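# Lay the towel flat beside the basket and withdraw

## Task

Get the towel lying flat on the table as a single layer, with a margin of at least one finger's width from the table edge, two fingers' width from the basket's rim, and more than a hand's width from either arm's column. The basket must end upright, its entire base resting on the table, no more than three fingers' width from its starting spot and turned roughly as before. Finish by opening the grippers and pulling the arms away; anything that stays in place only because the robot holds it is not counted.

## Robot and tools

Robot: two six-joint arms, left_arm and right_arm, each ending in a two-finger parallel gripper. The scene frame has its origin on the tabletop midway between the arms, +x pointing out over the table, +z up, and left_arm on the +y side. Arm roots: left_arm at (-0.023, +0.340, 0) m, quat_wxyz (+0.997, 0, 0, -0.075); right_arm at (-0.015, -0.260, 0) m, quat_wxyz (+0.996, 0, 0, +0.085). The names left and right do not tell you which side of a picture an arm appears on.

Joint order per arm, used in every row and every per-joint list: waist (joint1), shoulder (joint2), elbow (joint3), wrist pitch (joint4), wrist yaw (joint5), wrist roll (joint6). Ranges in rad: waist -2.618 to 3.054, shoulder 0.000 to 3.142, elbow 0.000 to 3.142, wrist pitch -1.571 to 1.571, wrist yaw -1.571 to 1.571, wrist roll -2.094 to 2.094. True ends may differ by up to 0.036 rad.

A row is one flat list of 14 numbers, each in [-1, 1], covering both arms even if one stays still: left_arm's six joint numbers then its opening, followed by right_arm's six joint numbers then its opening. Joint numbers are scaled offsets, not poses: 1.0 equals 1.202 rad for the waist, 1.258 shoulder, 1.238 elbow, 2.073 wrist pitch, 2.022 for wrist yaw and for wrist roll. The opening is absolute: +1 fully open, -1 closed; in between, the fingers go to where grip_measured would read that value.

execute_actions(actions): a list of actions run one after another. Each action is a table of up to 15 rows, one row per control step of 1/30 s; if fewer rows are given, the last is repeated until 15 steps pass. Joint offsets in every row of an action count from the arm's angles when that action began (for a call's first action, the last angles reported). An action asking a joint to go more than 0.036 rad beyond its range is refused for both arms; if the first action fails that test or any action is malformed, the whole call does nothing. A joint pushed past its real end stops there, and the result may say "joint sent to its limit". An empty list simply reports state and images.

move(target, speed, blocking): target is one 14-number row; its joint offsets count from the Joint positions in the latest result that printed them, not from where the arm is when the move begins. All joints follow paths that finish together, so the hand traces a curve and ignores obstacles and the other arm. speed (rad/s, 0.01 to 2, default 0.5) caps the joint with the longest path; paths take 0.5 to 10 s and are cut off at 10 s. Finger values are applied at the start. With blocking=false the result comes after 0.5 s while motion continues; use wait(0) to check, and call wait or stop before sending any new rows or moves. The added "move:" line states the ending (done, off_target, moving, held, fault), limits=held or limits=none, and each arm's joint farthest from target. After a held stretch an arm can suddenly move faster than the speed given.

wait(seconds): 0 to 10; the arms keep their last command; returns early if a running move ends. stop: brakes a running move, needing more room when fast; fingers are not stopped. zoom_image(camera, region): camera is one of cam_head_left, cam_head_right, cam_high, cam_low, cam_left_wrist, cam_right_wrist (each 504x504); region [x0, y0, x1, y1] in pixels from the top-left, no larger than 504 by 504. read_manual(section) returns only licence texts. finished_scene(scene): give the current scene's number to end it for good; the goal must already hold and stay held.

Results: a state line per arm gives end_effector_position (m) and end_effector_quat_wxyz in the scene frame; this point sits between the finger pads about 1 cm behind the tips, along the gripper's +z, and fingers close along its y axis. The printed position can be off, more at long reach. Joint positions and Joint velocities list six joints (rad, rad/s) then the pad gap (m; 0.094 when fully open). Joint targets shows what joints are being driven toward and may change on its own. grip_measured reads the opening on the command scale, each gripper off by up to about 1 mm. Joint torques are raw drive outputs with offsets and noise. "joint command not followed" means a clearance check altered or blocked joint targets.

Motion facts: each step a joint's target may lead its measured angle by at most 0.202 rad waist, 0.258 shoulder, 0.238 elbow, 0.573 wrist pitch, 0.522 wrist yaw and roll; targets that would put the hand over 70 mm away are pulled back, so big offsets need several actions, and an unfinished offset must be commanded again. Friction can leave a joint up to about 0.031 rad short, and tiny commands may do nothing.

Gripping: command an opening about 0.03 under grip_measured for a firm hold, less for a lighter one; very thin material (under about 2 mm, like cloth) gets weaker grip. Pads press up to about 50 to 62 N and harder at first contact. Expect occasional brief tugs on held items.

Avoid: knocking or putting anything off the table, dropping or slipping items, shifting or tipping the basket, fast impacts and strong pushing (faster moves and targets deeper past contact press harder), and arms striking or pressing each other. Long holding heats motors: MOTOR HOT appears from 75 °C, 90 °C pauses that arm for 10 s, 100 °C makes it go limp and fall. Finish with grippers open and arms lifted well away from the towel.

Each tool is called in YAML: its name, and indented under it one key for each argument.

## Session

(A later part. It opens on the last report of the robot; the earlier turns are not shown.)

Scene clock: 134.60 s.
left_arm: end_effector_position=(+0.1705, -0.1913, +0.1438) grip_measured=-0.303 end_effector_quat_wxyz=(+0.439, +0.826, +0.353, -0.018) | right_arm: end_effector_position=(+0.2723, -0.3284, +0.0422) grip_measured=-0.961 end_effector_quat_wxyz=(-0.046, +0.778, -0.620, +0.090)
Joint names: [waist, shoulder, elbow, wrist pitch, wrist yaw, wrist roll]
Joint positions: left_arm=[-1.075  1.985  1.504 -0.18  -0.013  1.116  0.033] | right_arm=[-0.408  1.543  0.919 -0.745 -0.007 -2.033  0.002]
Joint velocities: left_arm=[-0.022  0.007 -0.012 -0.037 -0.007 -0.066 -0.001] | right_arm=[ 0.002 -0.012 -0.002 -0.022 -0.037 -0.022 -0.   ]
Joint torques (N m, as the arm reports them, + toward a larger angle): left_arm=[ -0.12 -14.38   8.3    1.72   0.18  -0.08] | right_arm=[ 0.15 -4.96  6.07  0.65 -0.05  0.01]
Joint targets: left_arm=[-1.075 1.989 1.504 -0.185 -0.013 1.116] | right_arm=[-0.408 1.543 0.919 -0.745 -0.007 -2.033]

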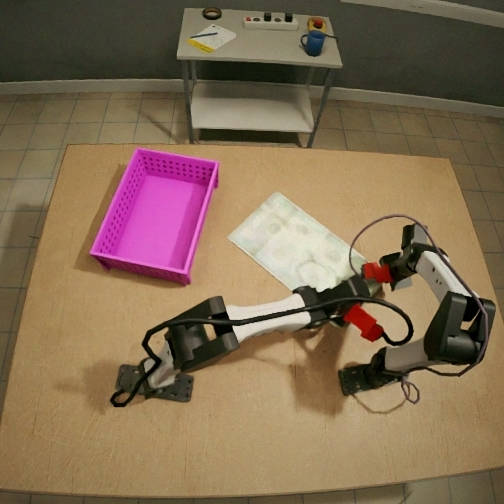

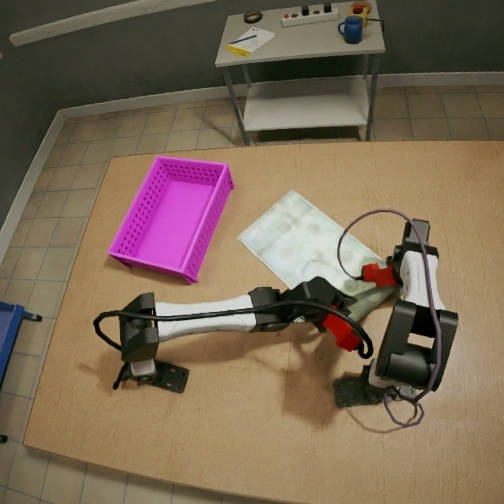

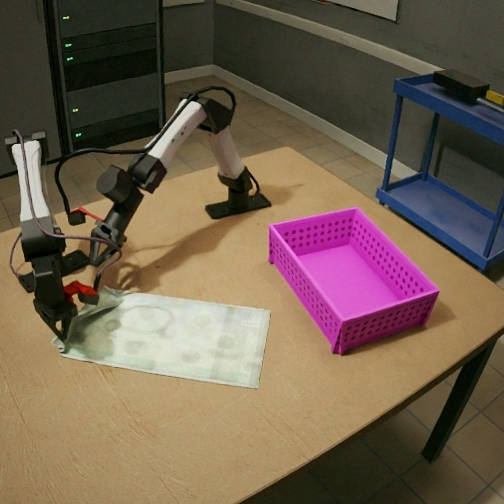

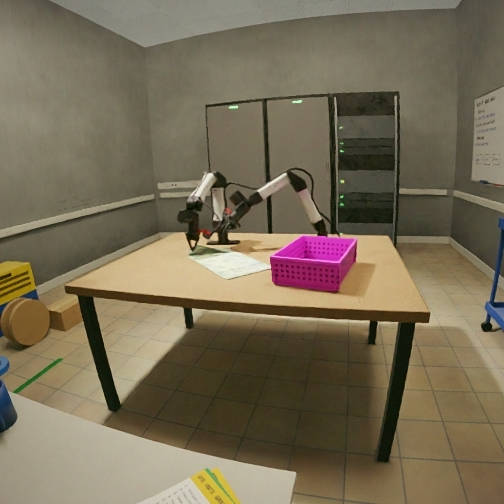

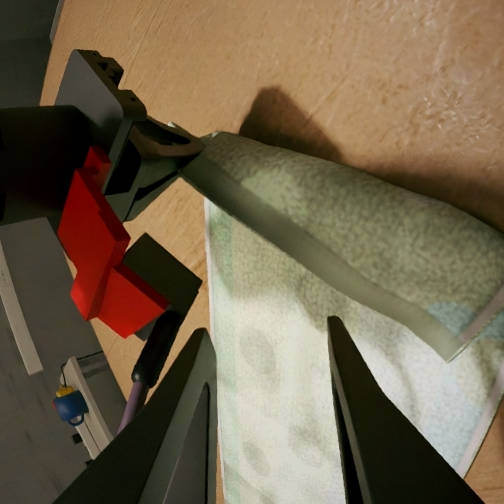

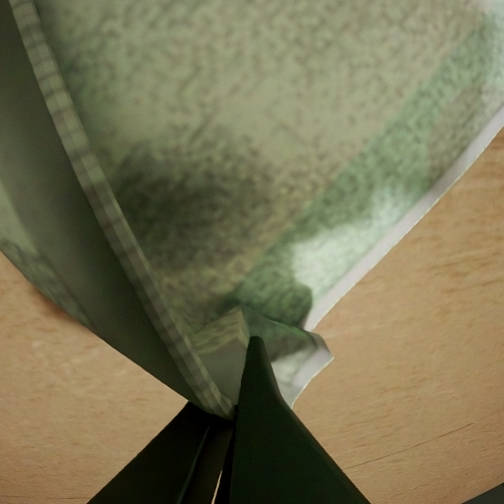

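move:
  target: [0.3, 0, 0, 0, 0, 0, -1, 0, -0.052, 0.121, -0.097, 0, 0, -1]
  speed: 0.4

Scene clock: 139.50 s.
left_arm: end_effector_position=(+0.3464, -0.0881, +0.1438) grip_measured=-0.996 end_effector_quat_wxyz=(+0.435, +0.749, +0.496, +0.061) | right_arm: end_effector_position=(+0.2714, -0.3281, +0.0853) grip_measured=-0.961 end_effector_quat_wxyz=(-0.045, +0.778, -0.620, +0.088)
Joint names: [waist, shoulder, elbow, wrist pitch, wrist yaw, wrist roll]
Joint positions: left_arm=[-0.712  1.985  1.504 -0.18  -0.013  1.116  0.   ] | right_arm=[-0.408  1.492  1.051 -0.931 -0.007 -2.033  0.002]
Joint velocities: left_arm=[-0.022 -0.002  0.002 -0.007 -0.007 -0.022 -0.001] | right_arm=[ 0.002 -0.012 -0.002  0.022 -0.037 -0.037  0.001]
Joint torques (N m, as the arm reports them, + toward a larger angle): left_arm=[ -0.24 -15.02   8.44   1.76   0.14  -0.07] | right_arm=[ 0.16 -5.83  7.73  0.5  -0.05  0.  ]
Joint targets: left_arm=[-0.714 1.985 1.504 -0.180 -0.013 1.116] | right_arm=[-0.408 1.478 1.069 -0.946 -0.007 -2.033]
move: done; limits=none; left_arm: farthest joint: the waist, 0.003 radians from its target (0.360 radians at the start); right_arm: farthest joint: the elbow, 0.018 radians from its target (0.149 radians at the start)

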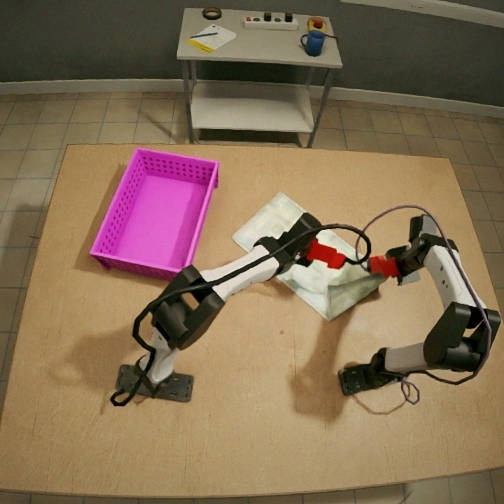

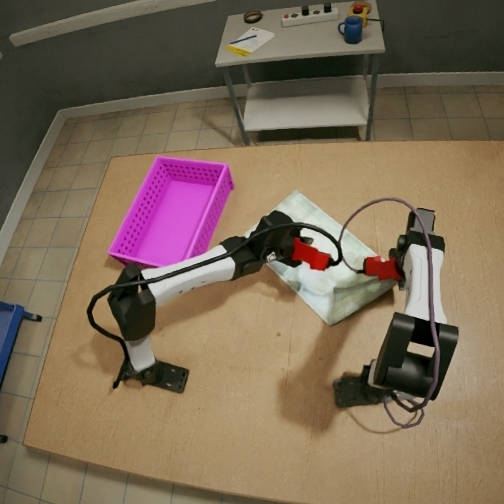

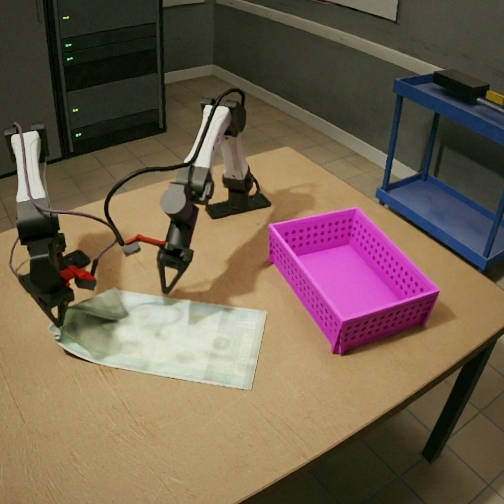

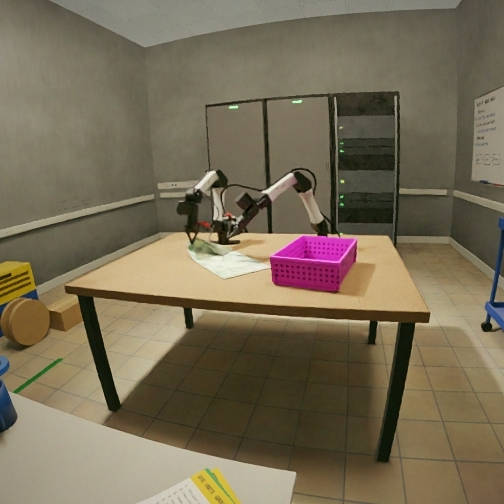

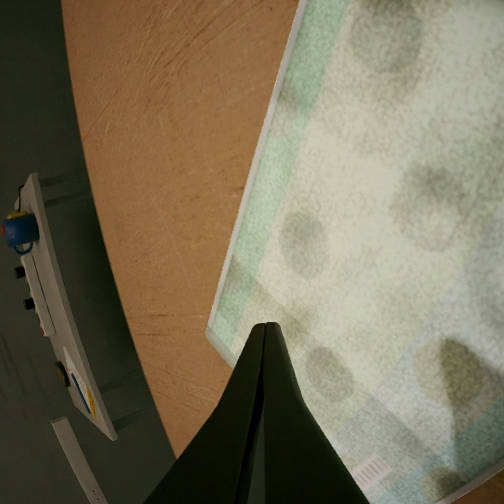

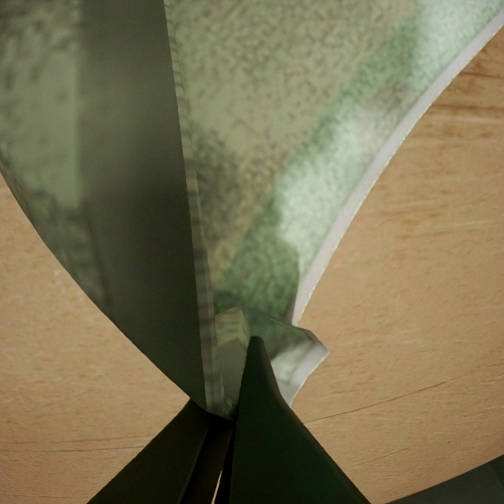

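zoom_image:
  camera: "cam_head_left"
  region: [260, 220, 440, 400]

zoom_image:
  camera: "cam_high"
  region: [20, 230, 220, 390]

Region (260, 220, 440, 400) of cam_head_left's 504x504 image, scaled by 2.800, with more detail than that image has.

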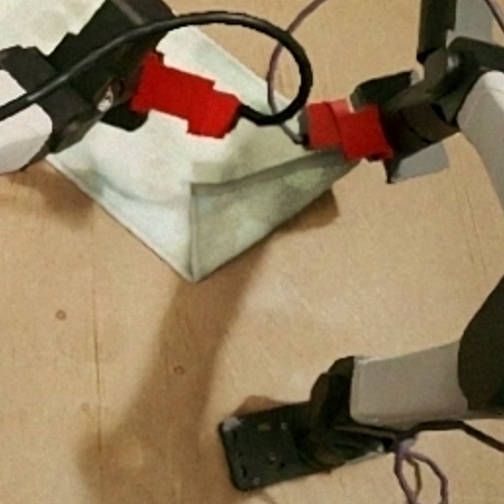

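Region (20, 230, 220, 390) of cam_high's 504x504 image, scaled by 2.520, with more detail than that image has; it fills the top 403 rows of this view, and the rest is white.

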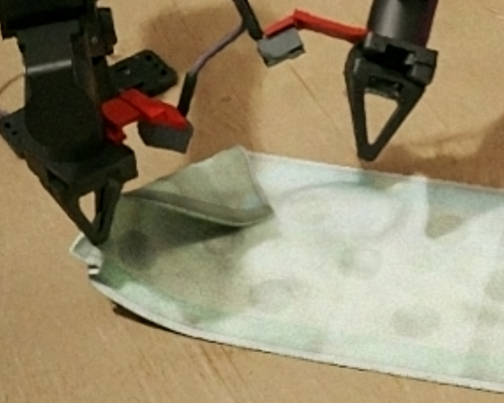

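move:
  target: [0.02, 0.554, 0.649, -0.123, 0.407, 0, -1, 0, 0, 0, 0, 0, 0, -1]
  speed: 0.5

Scene clock: 152.73 s.
left_arm: end_effector_position=(+0.3087, -0.2232, +0.0670) grip_measured=-0.996 end_effector_quat_wxyz=(+0.399, +0.790, +0.347, -0.309) | right_arm: end_effector_position=(+0.2713, -0.3281, +0.0852) grip_measured=-0.961 end_effector_quat_wxyz=(-0.045, +0.778, -0.620, +0.088)
Joint names: [waist, shoulder, elbow, wrist pitch, wrist yaw, wrist roll]
Joint positions: left_arm=[-0.698  2.66   2.291 -0.411  0.801  1.116  0.   ] | right_arm=[-0.408  1.492  1.051 -0.932 -0.007 -2.033  0.002]
Joint velocities: left_arm=[-0.022 -0.012  0.002  0.022 -0.022 -0.037  0.002] | right_arm=[-0.007  0.002 -0.022 -0.022 -0.022  0.007 -0.   ]
Joint torques (N m, as the arm reports them, + toward a larger angle): left_arm=[  0.64 -18.64   9.71   1.24   0.62  -0.05] | right_arm=[ 0.17 -4.82  6.37  0.66 -0.05  0.01]
Joint targets: left_arm=[-0.688 2.682 2.307 -0.435 0.810 1.116] | right_arm=[-0.408 1.492 1.051 -0.931 -0.007 -2.033]
move: off_target (left_arm); limits=none; left_arm: farthest joint: the wrist pitch, 0.024 radians from its target (0.255 radians at the start); right_arm: farthest joint: the wrist pitch, 0.001 radians from its target (0.001 radians at the start)

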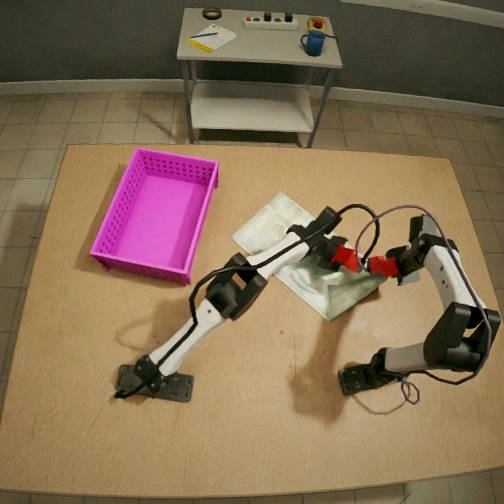

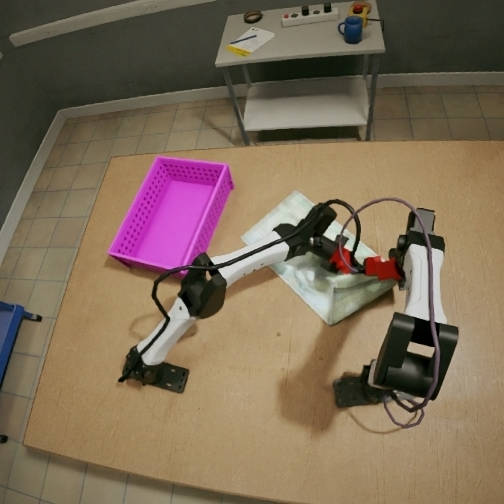

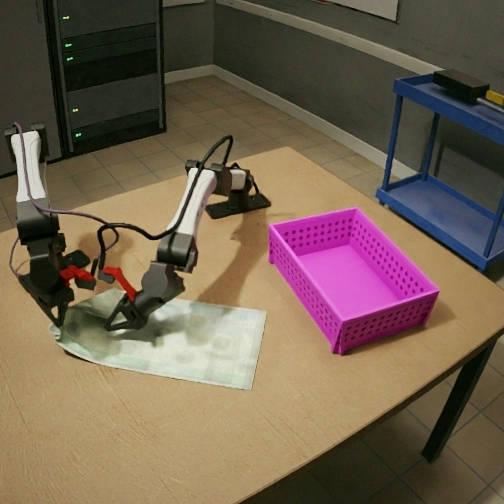

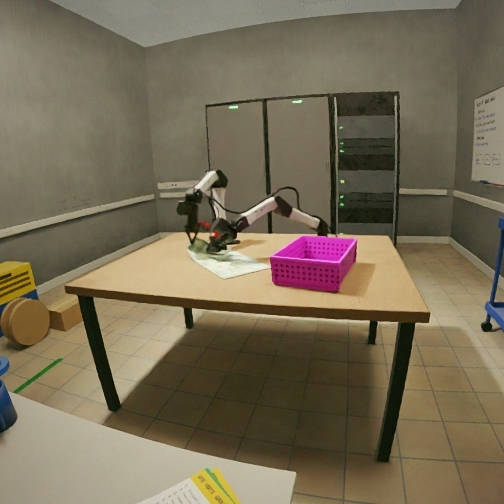

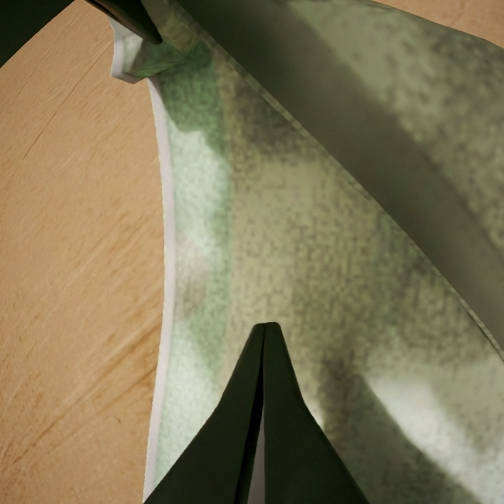

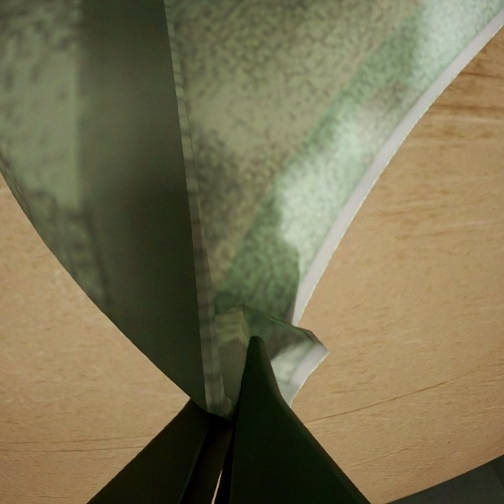

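zoom_image:
  camera: "cam_high"
  region: [20, 230, 220, 390]

zoom_image:
  camera: "cam_head_left"
  region: [280, 200, 440, 340]

Region (20, 230, 220, 390) of cam_high's 504x504 image, scaled by 2.520, with more detail than that image has; it fills the top 403 rows of this view, and the rest is white.

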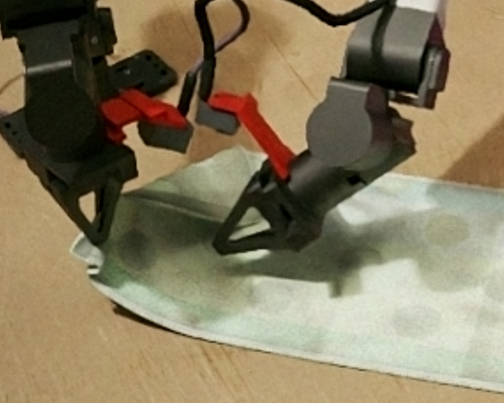

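Region (280, 200, 440, 340) of cam_head_left's 504x504 image, scaled by 3.150, with more detail than that image has; it fills the top 441 rows of this view, and the rest is white.

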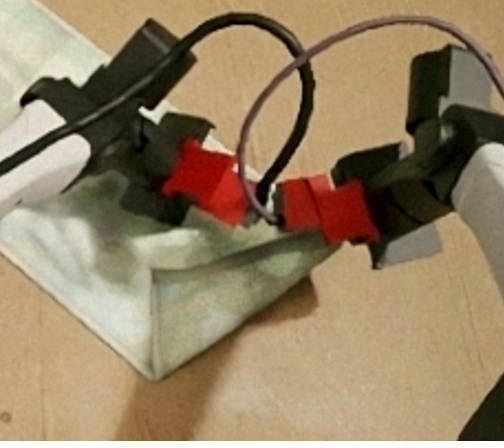

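move:
  target: [0, 0.05, 0.012, 0, 0, 0.39, -1, 0, 0, 0, 0, 0, 0, -1]
  speed: 0.6

Scene clock: 156.27 s.
left_arm: end_effector_position=(+0.3073, -0.2218, +0.0460) grip_measured=-0.996 end_effector_quat_wxyz=(+0.476, +0.867, +0.029, -0.145) | right_arm: end_effector_position=(+0.2713, -0.3281, +0.0852) grip_measured=-0.961 end_effector_quat_wxyz=(-0.045, +0.778, -0.620, +0.088)
Joint names: [waist, shoulder, elbow, wrist pitch, wrist yaw, wrist roll]
Joint positions: left_arm=[-0.698  2.694  2.291 -0.411  0.802  1.893  0.   ] | right_arm=[-0.408  1.492  1.051 -0.932 -0.007 -2.033  0.002]
Joint velocities: left_arm=[-0.002 -0.012 -0.027  0.037 -0.007  0.037 -0.   ] | right_arm=[ 0.007 -0.012 -0.007  0.037 -0.051 -0.007  0.001]
Joint torques (N m, as the arm reports them, + toward a larger angle): left_arm=[ -0.17 -17.99   9.37   1.34   0.5    0.05] | right_arm=[ 0.17 -4.8   6.35  0.65 -0.05  0.01]
Joint targets: left_arm=[-0.698 2.723 2.305 -0.411 0.801 1.904] | right_arm=[-0.408 1.492 1.051 -0.932 -0.007 -2.033]
move: off_target (left_arm); limits=none; left_arm: farthest joint: the shoulder, 0.029 radians from its target (0.063 radians at the start); right_arm: farthest joint: the waist, 0.000 radians from its target (0.000 radians at the start)

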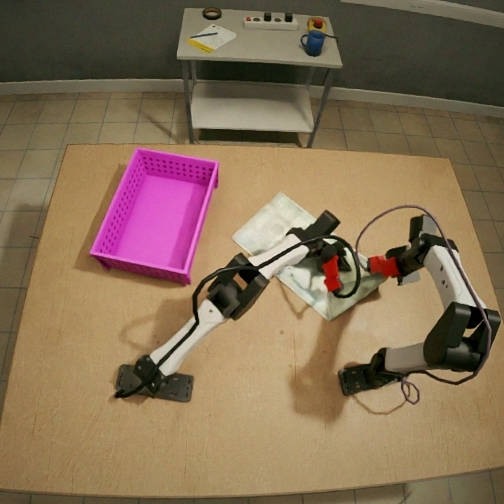

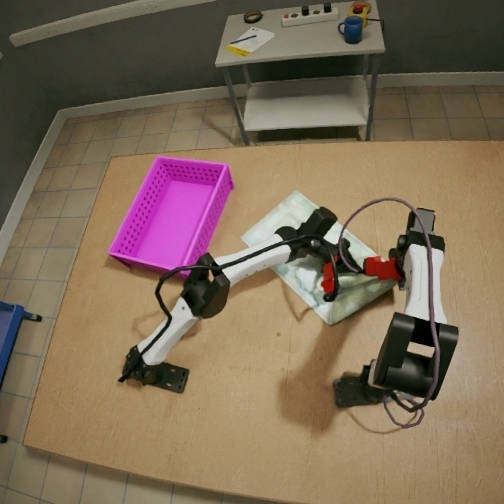

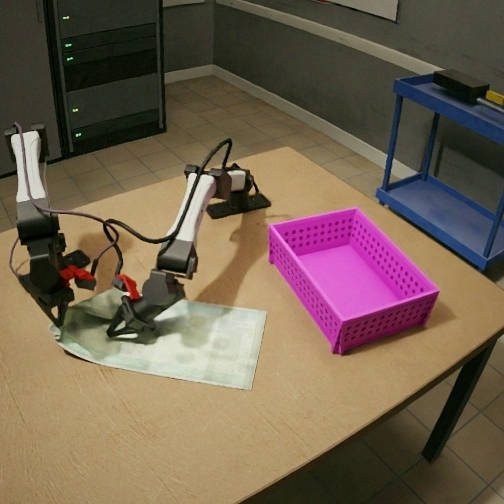

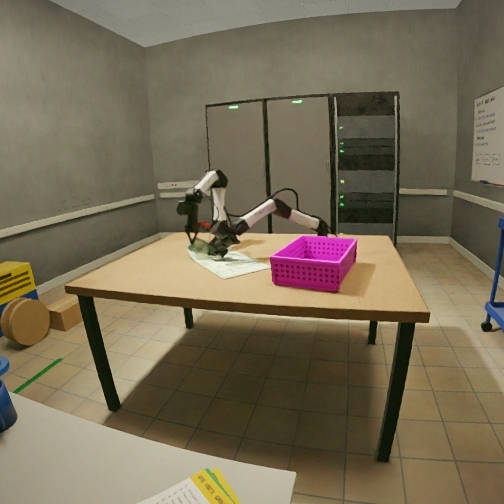

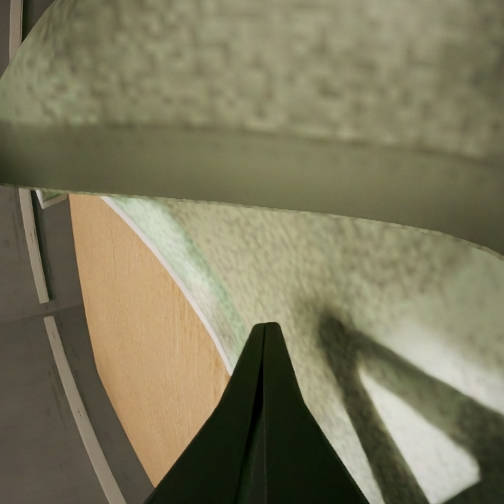

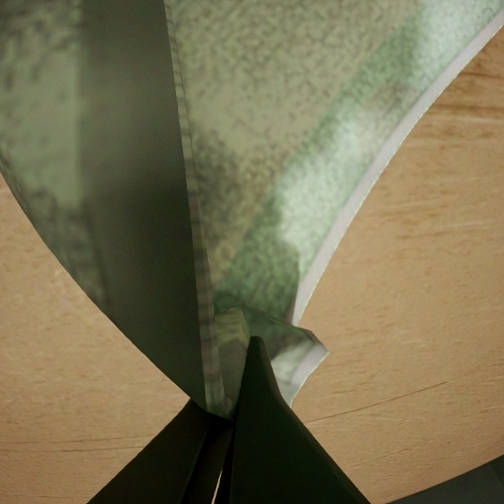

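move:
  target: [-0.1, -0.187, -0.357, 0.106, 0, 0, -1, 0, 0, 0, 0, 0, 0, -1]
  speed: 0.3

Scene clock: 159.00 s.
left_arm: end_effector_position=(+0.2177, -0.2211, +0.0503) grip_measured=-0.996 end_effector_quat_wxyz=(+0.471, +0.866, -0.023, -0.168) | right_arm: end_effector_position=(+0.2713, -0.3281, +0.0852) grip_measured=-0.961 end_effector_quat_wxyz=(-0.045, +0.778, -0.620, +0.088)
Joint names: [waist, shoulder, elbow, wrist pitch, wrist yaw, wrist roll]
Joint positions: left_arm=[-0.811  2.471  1.873 -0.204  0.802  1.893  0.   ] | right_arm=[-0.408  1.492  1.051 -0.932 -0.007 -2.033  0.002]
Joint velocities: left_arm=[ 0.012 -0.007 -0.012 -0.022 -0.037 -0.007 -0.001] | right_arm=[ 0.007 -0.007 -0.007  0.007  0.007 -0.007 -0.   ]
Joint torques (N m, as the arm reports them, + toward a larger angle): left_arm=[ -0.72 -20.     5.88   1.51   0.52  -0.08] | right_arm=[ 0.19 -4.8   6.38  0.65 -0.06  0.01]
Joint targets: left_arm=[-0.818 2.459 1.848 -0.191 0.802 1.893] | right_arm=[-0.408 1.492 1.051 -0.932 -0.007 -2.033]
move: off_target (left_arm); limits=none; left_arm: farthest joint: the elbow, 0.024 radians from its target (0.442 radians at the start); right_arm: farthest joint: the waist, 0.000 radians from its target (0.000 radians at the start)

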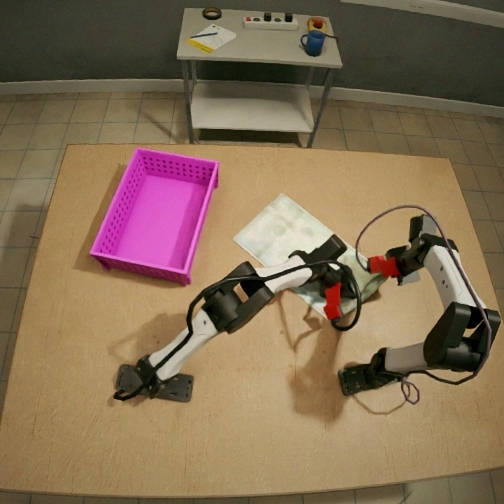

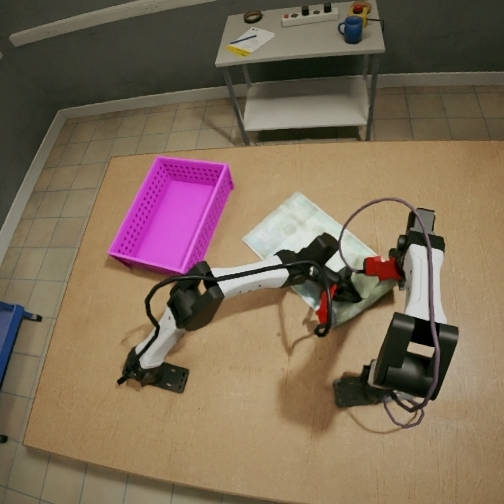

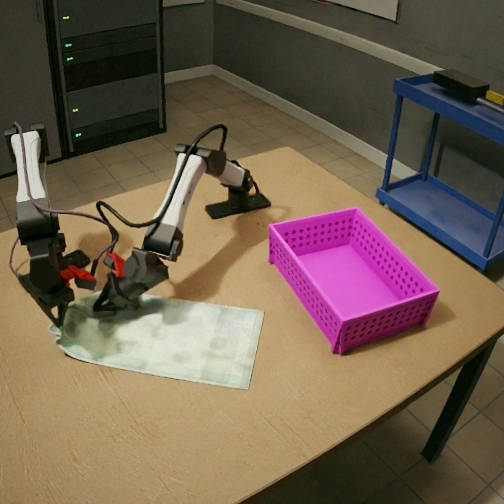

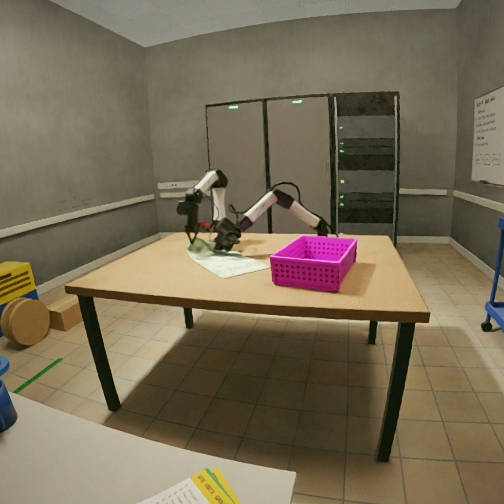

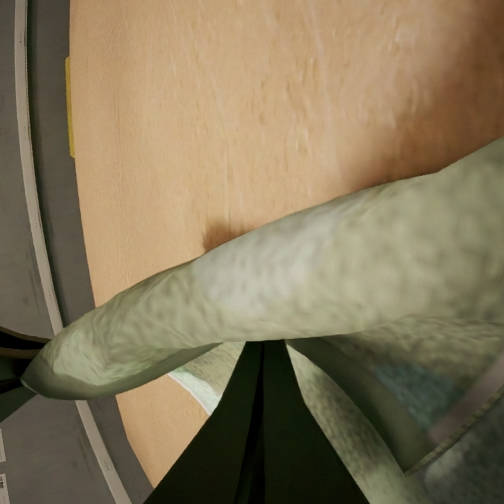

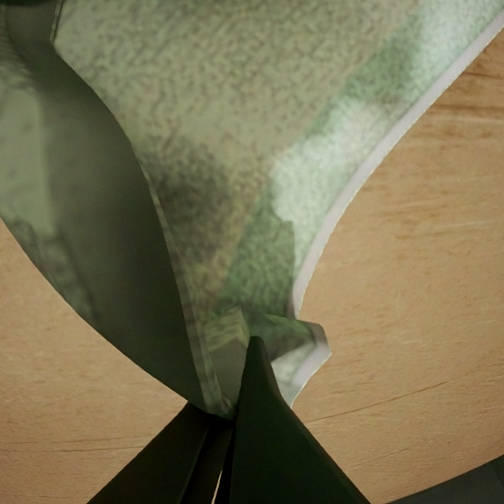

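zoom_image:
  camera: "cam_high"
  region: [30, 250, 170, 360]

zoom_image:
  camera: "cam_low"
  region: [170, 210, 270, 280]

Region (30, 250, 170, 360) of cam_high's 504x504 image, scaled by 3.600, with more detail than that image has; it fills the top 396 rows of this view, and the rest is white.

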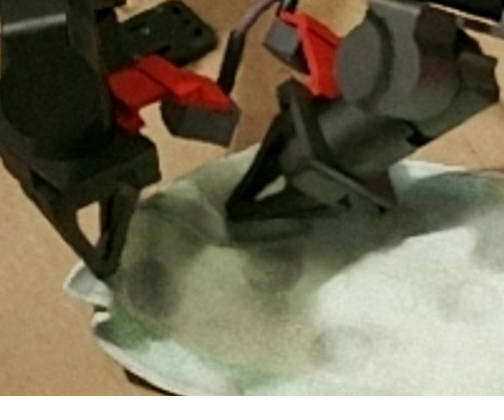

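Region (170, 210, 270, 280) of cam_low's 504x504 image, scaled by 5.040, with more detail than that image has; it fills the top 353 rows of this view, and the rest is white.

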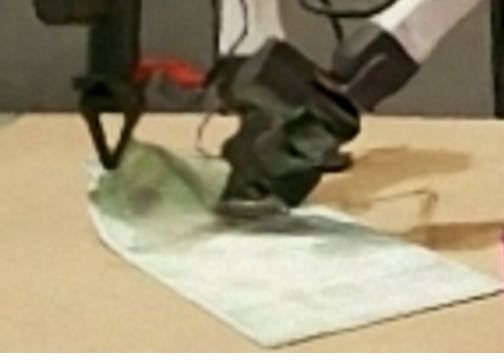

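execute_actions:
  actions:
    - [[0.02,-0.03,0,0,0,0,-1,0,0,0,0,0,0,-1],[0.04,-0.045,0,0,0,0,-1,0,0,0,0,0,0,-1],[0.06,-0.06,0,0,0,0,-1,0,0,0,0,0,0,-1],[0.08,-0.06,0,0,0,0,-1,0,0,0,0,0,0,-1],[0.1,-0.06,0,0,0,0,-1,0,0,0,0,0,0,-1]]
    - [[0.03,0,0,0,0,0,-1,0,0,0,0,0,0,-1],[0.06,0,0,0,0,0,-1,0,0,0,0,0,0,-1],[0.09,0,0,0,0,0,-1,0,0,0,0,0,0,-1]]

move:
  target: [0, 0, 0, 0, 0, -1.0, -0.15, 0, 0, 0, 0, 0, 0, -1]
  speed: 1.5

Scene clock: 163.77 s.
left_arm: end_effector_position=(+0.3544, -0.1447, +0.0989) grip_measured=-0.996 end_effector_quat_wxyz=(+0.516, +0.850, +0.067, -0.081) | right_arm: end_effector_position=(+0.2713, -0.3281, +0.0852) grip_measured=-0.961 end_effector_quat_wxyz=(-0.045, +0.778, -0.620, +0.088)
Joint names: [waist, shoulder, elbow, wrist pitch, wrist yaw, wrist roll]
Joint positions: left_arm=[-0.555  2.389  1.873 -0.198  0.804  1.893  0.   ] | right_arm=[-0.408  1.492  1.051 -0.932 -0.007 -2.033  0.002]
Joint velocities: left_arm=[-0.1    0.012  0.007  0.081 -0.007 -0.022 -0.002] | right_arm=[ 0.012  0.012 -0.012  0.051 -0.051 -0.022 -0.   ]
Joint torques (N m, as the arm reports them, + toward a larger angle): left_arm=[ -0.67 -18.57   8.12   1.43   0.43  -0.06] | right_arm=[ 0.18 -4.8   6.37  0.64 -0.05  0.01]
Joint targets: left_arm=[-0.567 2.389 1.873 -0.198 0.802 1.893] | right_arm=[-0.408 1.492 1.051 -0.932 -0.007 -2.033]

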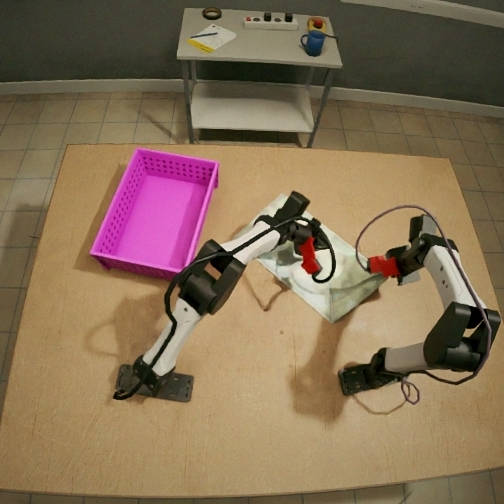

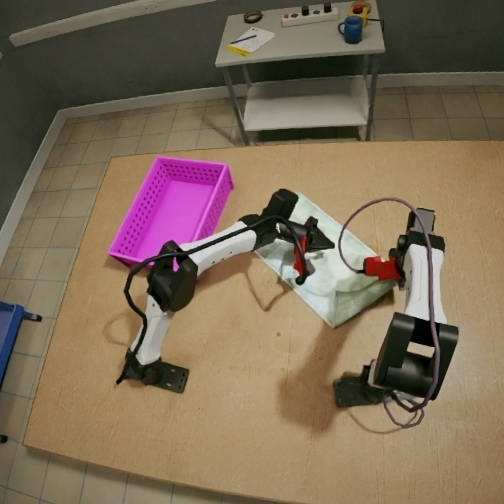

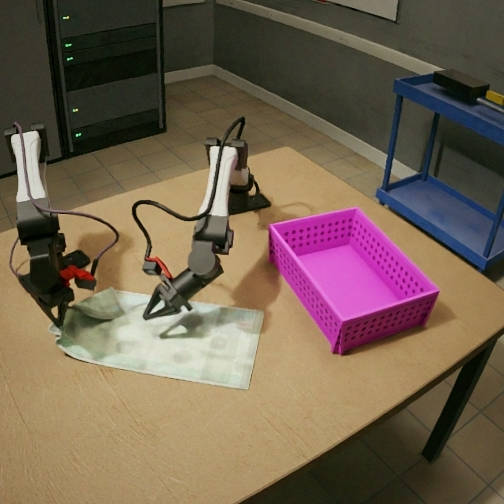

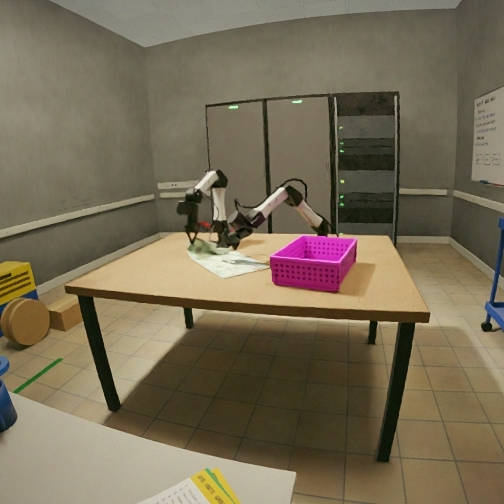

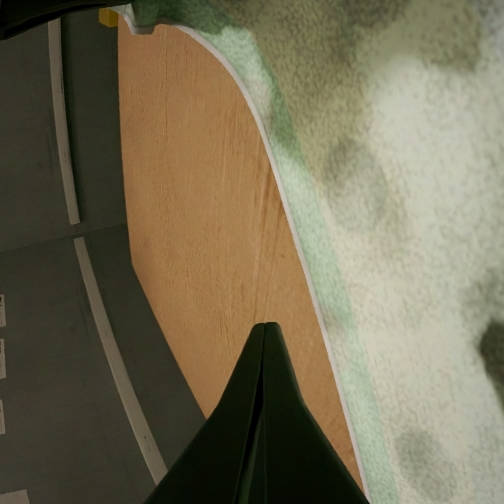

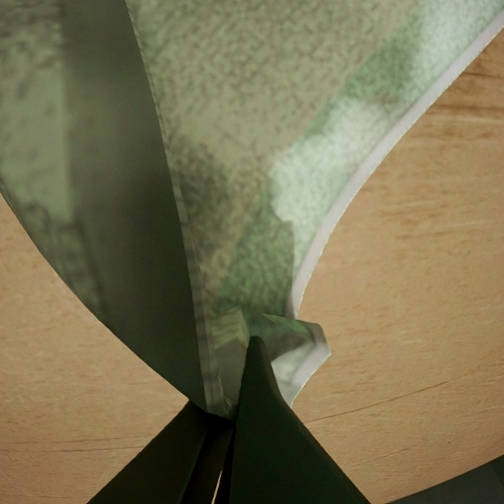

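Scene clock: 166.20 s.
left_arm: end_effector_position=(+0.3534, -0.1454, +0.0989) grip_measured=-0.152 end_effector_quat_wxyz=(+0.208, +0.399, +0.754, -0.479) | right_arm: end_effector_position=(+0.2713, -0.3281, +0.0852) grip_measured=-0.961 end_effector_quat_wxyz=(-0.045, +0.778, -0.620, +0.088)
Joint names: [waist, shoulder, elbow, wrist pitch, wrist yaw, wrist roll]
Joint positions: left_arm=[-0.557  2.389  1.873 -0.198  0.804 -0.118  0.04 ] | right_arm=[-0.408  1.492  1.051 -0.932 -0.007 -2.033  0.002]
Joint velocities: left_arm=[-0.012  0.002 -0.012  0.051  0.007 -0.007  0.001] | right_arm=[ 0.002  0.012 -0.002 -0.037 -0.037 -0.022 -0.   ]
Joint torques (N m, as the arm reports them, + toward a larger angle): left_arm=[ -0.08 -18.7    8.29   1.56   0.42  -0.08] | right_arm=[ 0.17 -4.79  6.36  0.65 -0.05  0.01]
Joint targets: left_arm=[-0.555 2.389 1.873 -0.198 0.804 -0.129] | right_arm=[-0.408 1.492 1.051 -0.932 -0.007 -2.033]
move: done; limits=none; left_arm: farthest joint: the wrist roll, 0.011 radians from its target (2.022 radians at the start); right_arm: farthest joint: the waist, 0.000 radians from its target (0.000 radians at the start)

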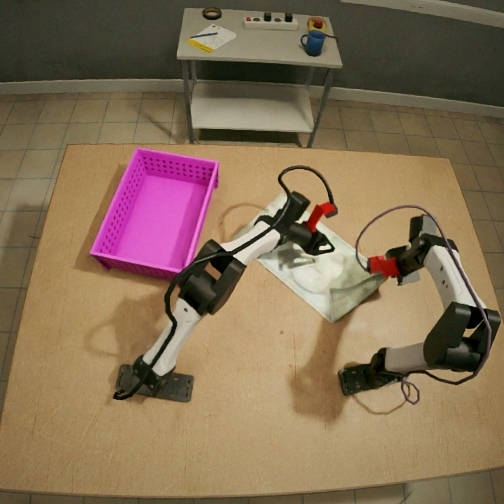

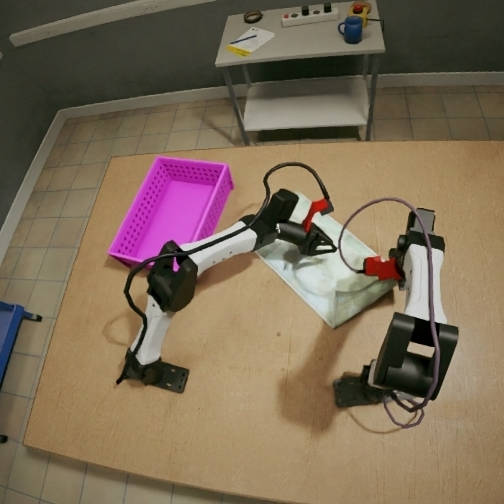

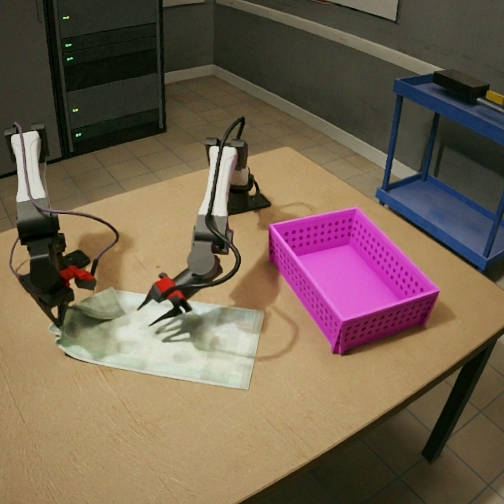

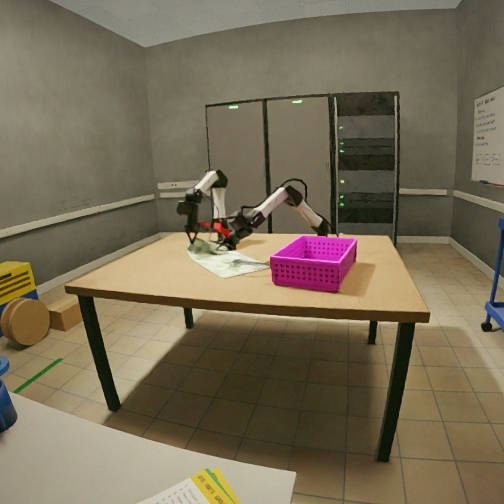

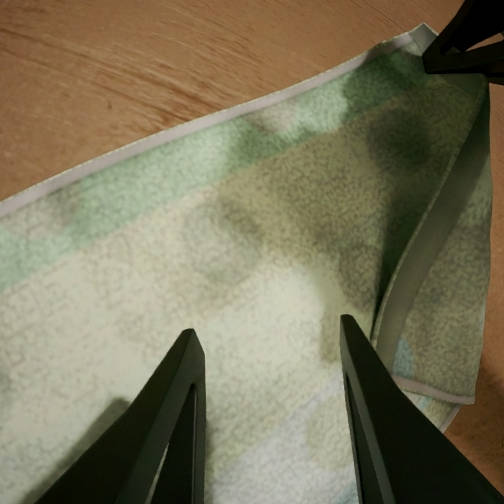

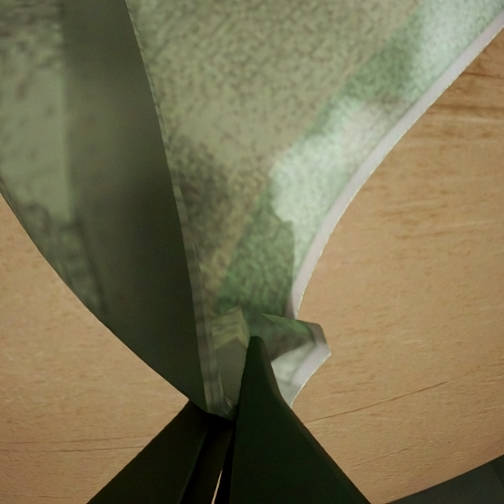

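move:
  target: [-0.143, 0.205, 0.158, 0.087, 0, -0.39, -0.15, 0, 0, 0, 0, 0, 0, -1]
  speed: 0.6

Scene clock: 169.33 s.
left_arm: end_effector_position=(+0.2963, -0.2365, +0.0534) grip_measured=-0.152 end_effector_quat_wxyz=(+0.004, +0.175, +0.816, -0.551) | right_arm: end_effector_position=(+0.2713, -0.3281, +0.0852) grip_measured=-0.961 end_effector_quat_wxyz=(-0.045, +0.778, -0.620, +0.088)
Joint names: [waist, shoulder, elbow, wrist pitch, wrist yaw, wrist roll]
Joint positions: left_arm=[-0.725  2.622  2.049 -0.028  0.804 -0.895  0.04 ] | right_arm=[-0.408  1.492  1.051 -0.932 -0.007 -2.033  0.002]
Joint velocities: left_arm=[-0.002 -0.017 -0.007  0.022 -0.037 -0.037  0.002] | right_arm=[ 0.012  0.022  0.002 -0.081  0.022 -0.037 -0.   ]
Joint torques (N m, as the arm reports them, + toward a larger angle): left_arm=[ -0.48 -18.03   9.88   1.81   0.36  -0.09] | right_arm=[ 0.2  -4.81  6.35  0.65 -0.05  0.01]
Joint targets: left_arm=[-0.730 2.647 2.069 -0.018 0.804 -0.906] | right_arm=[-0.408 1.492 1.051 -0.932 -0.007 -2.033]
move: off_target (left_arm); limits=none; left_arm: farthest joint: the shoulder, 0.025 radians from its target (0.258 radians at the start); right_arm: farthest joint: the waist, 0.000 radians from its target (0.000 radians at the start)

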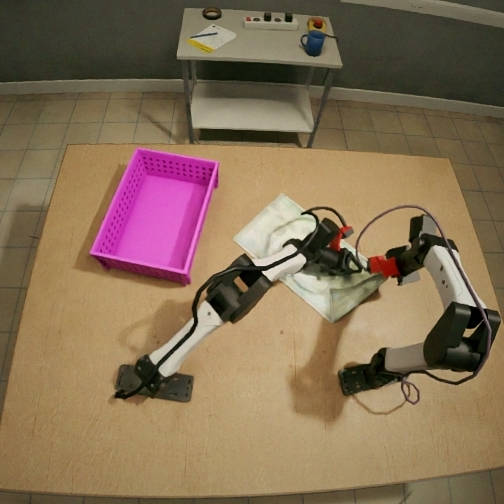

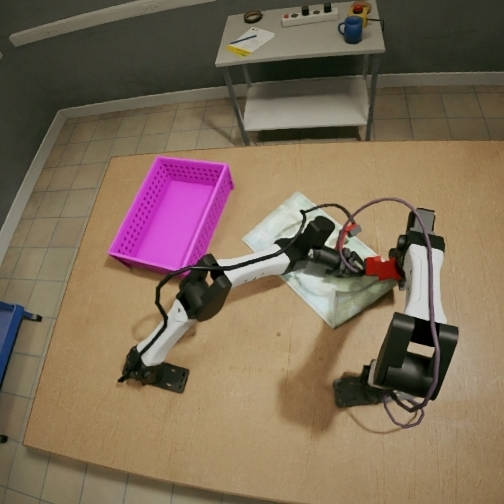

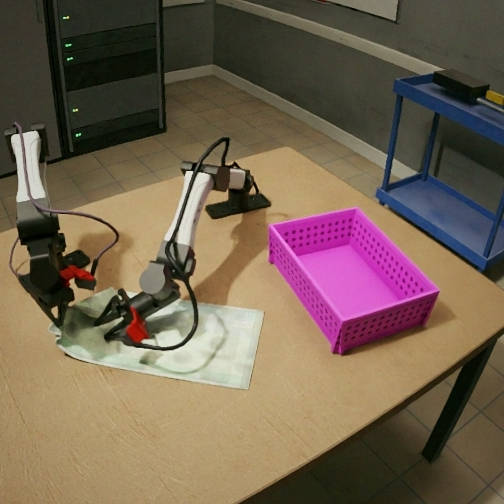

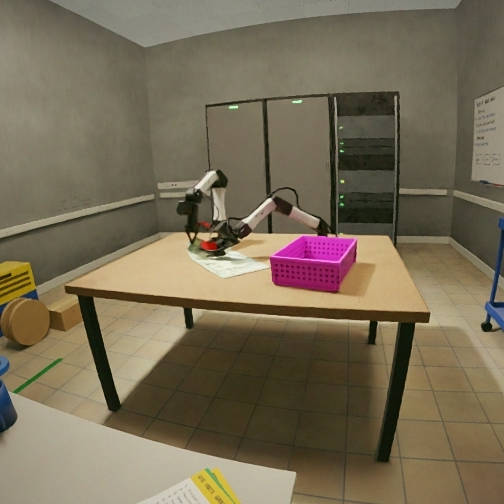

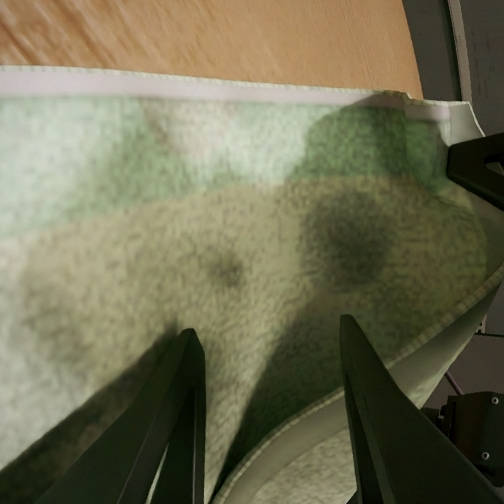

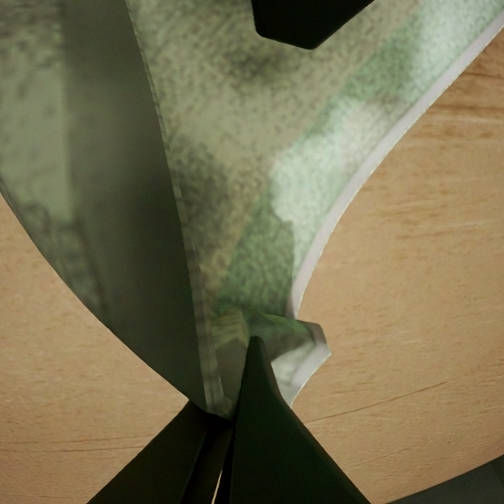

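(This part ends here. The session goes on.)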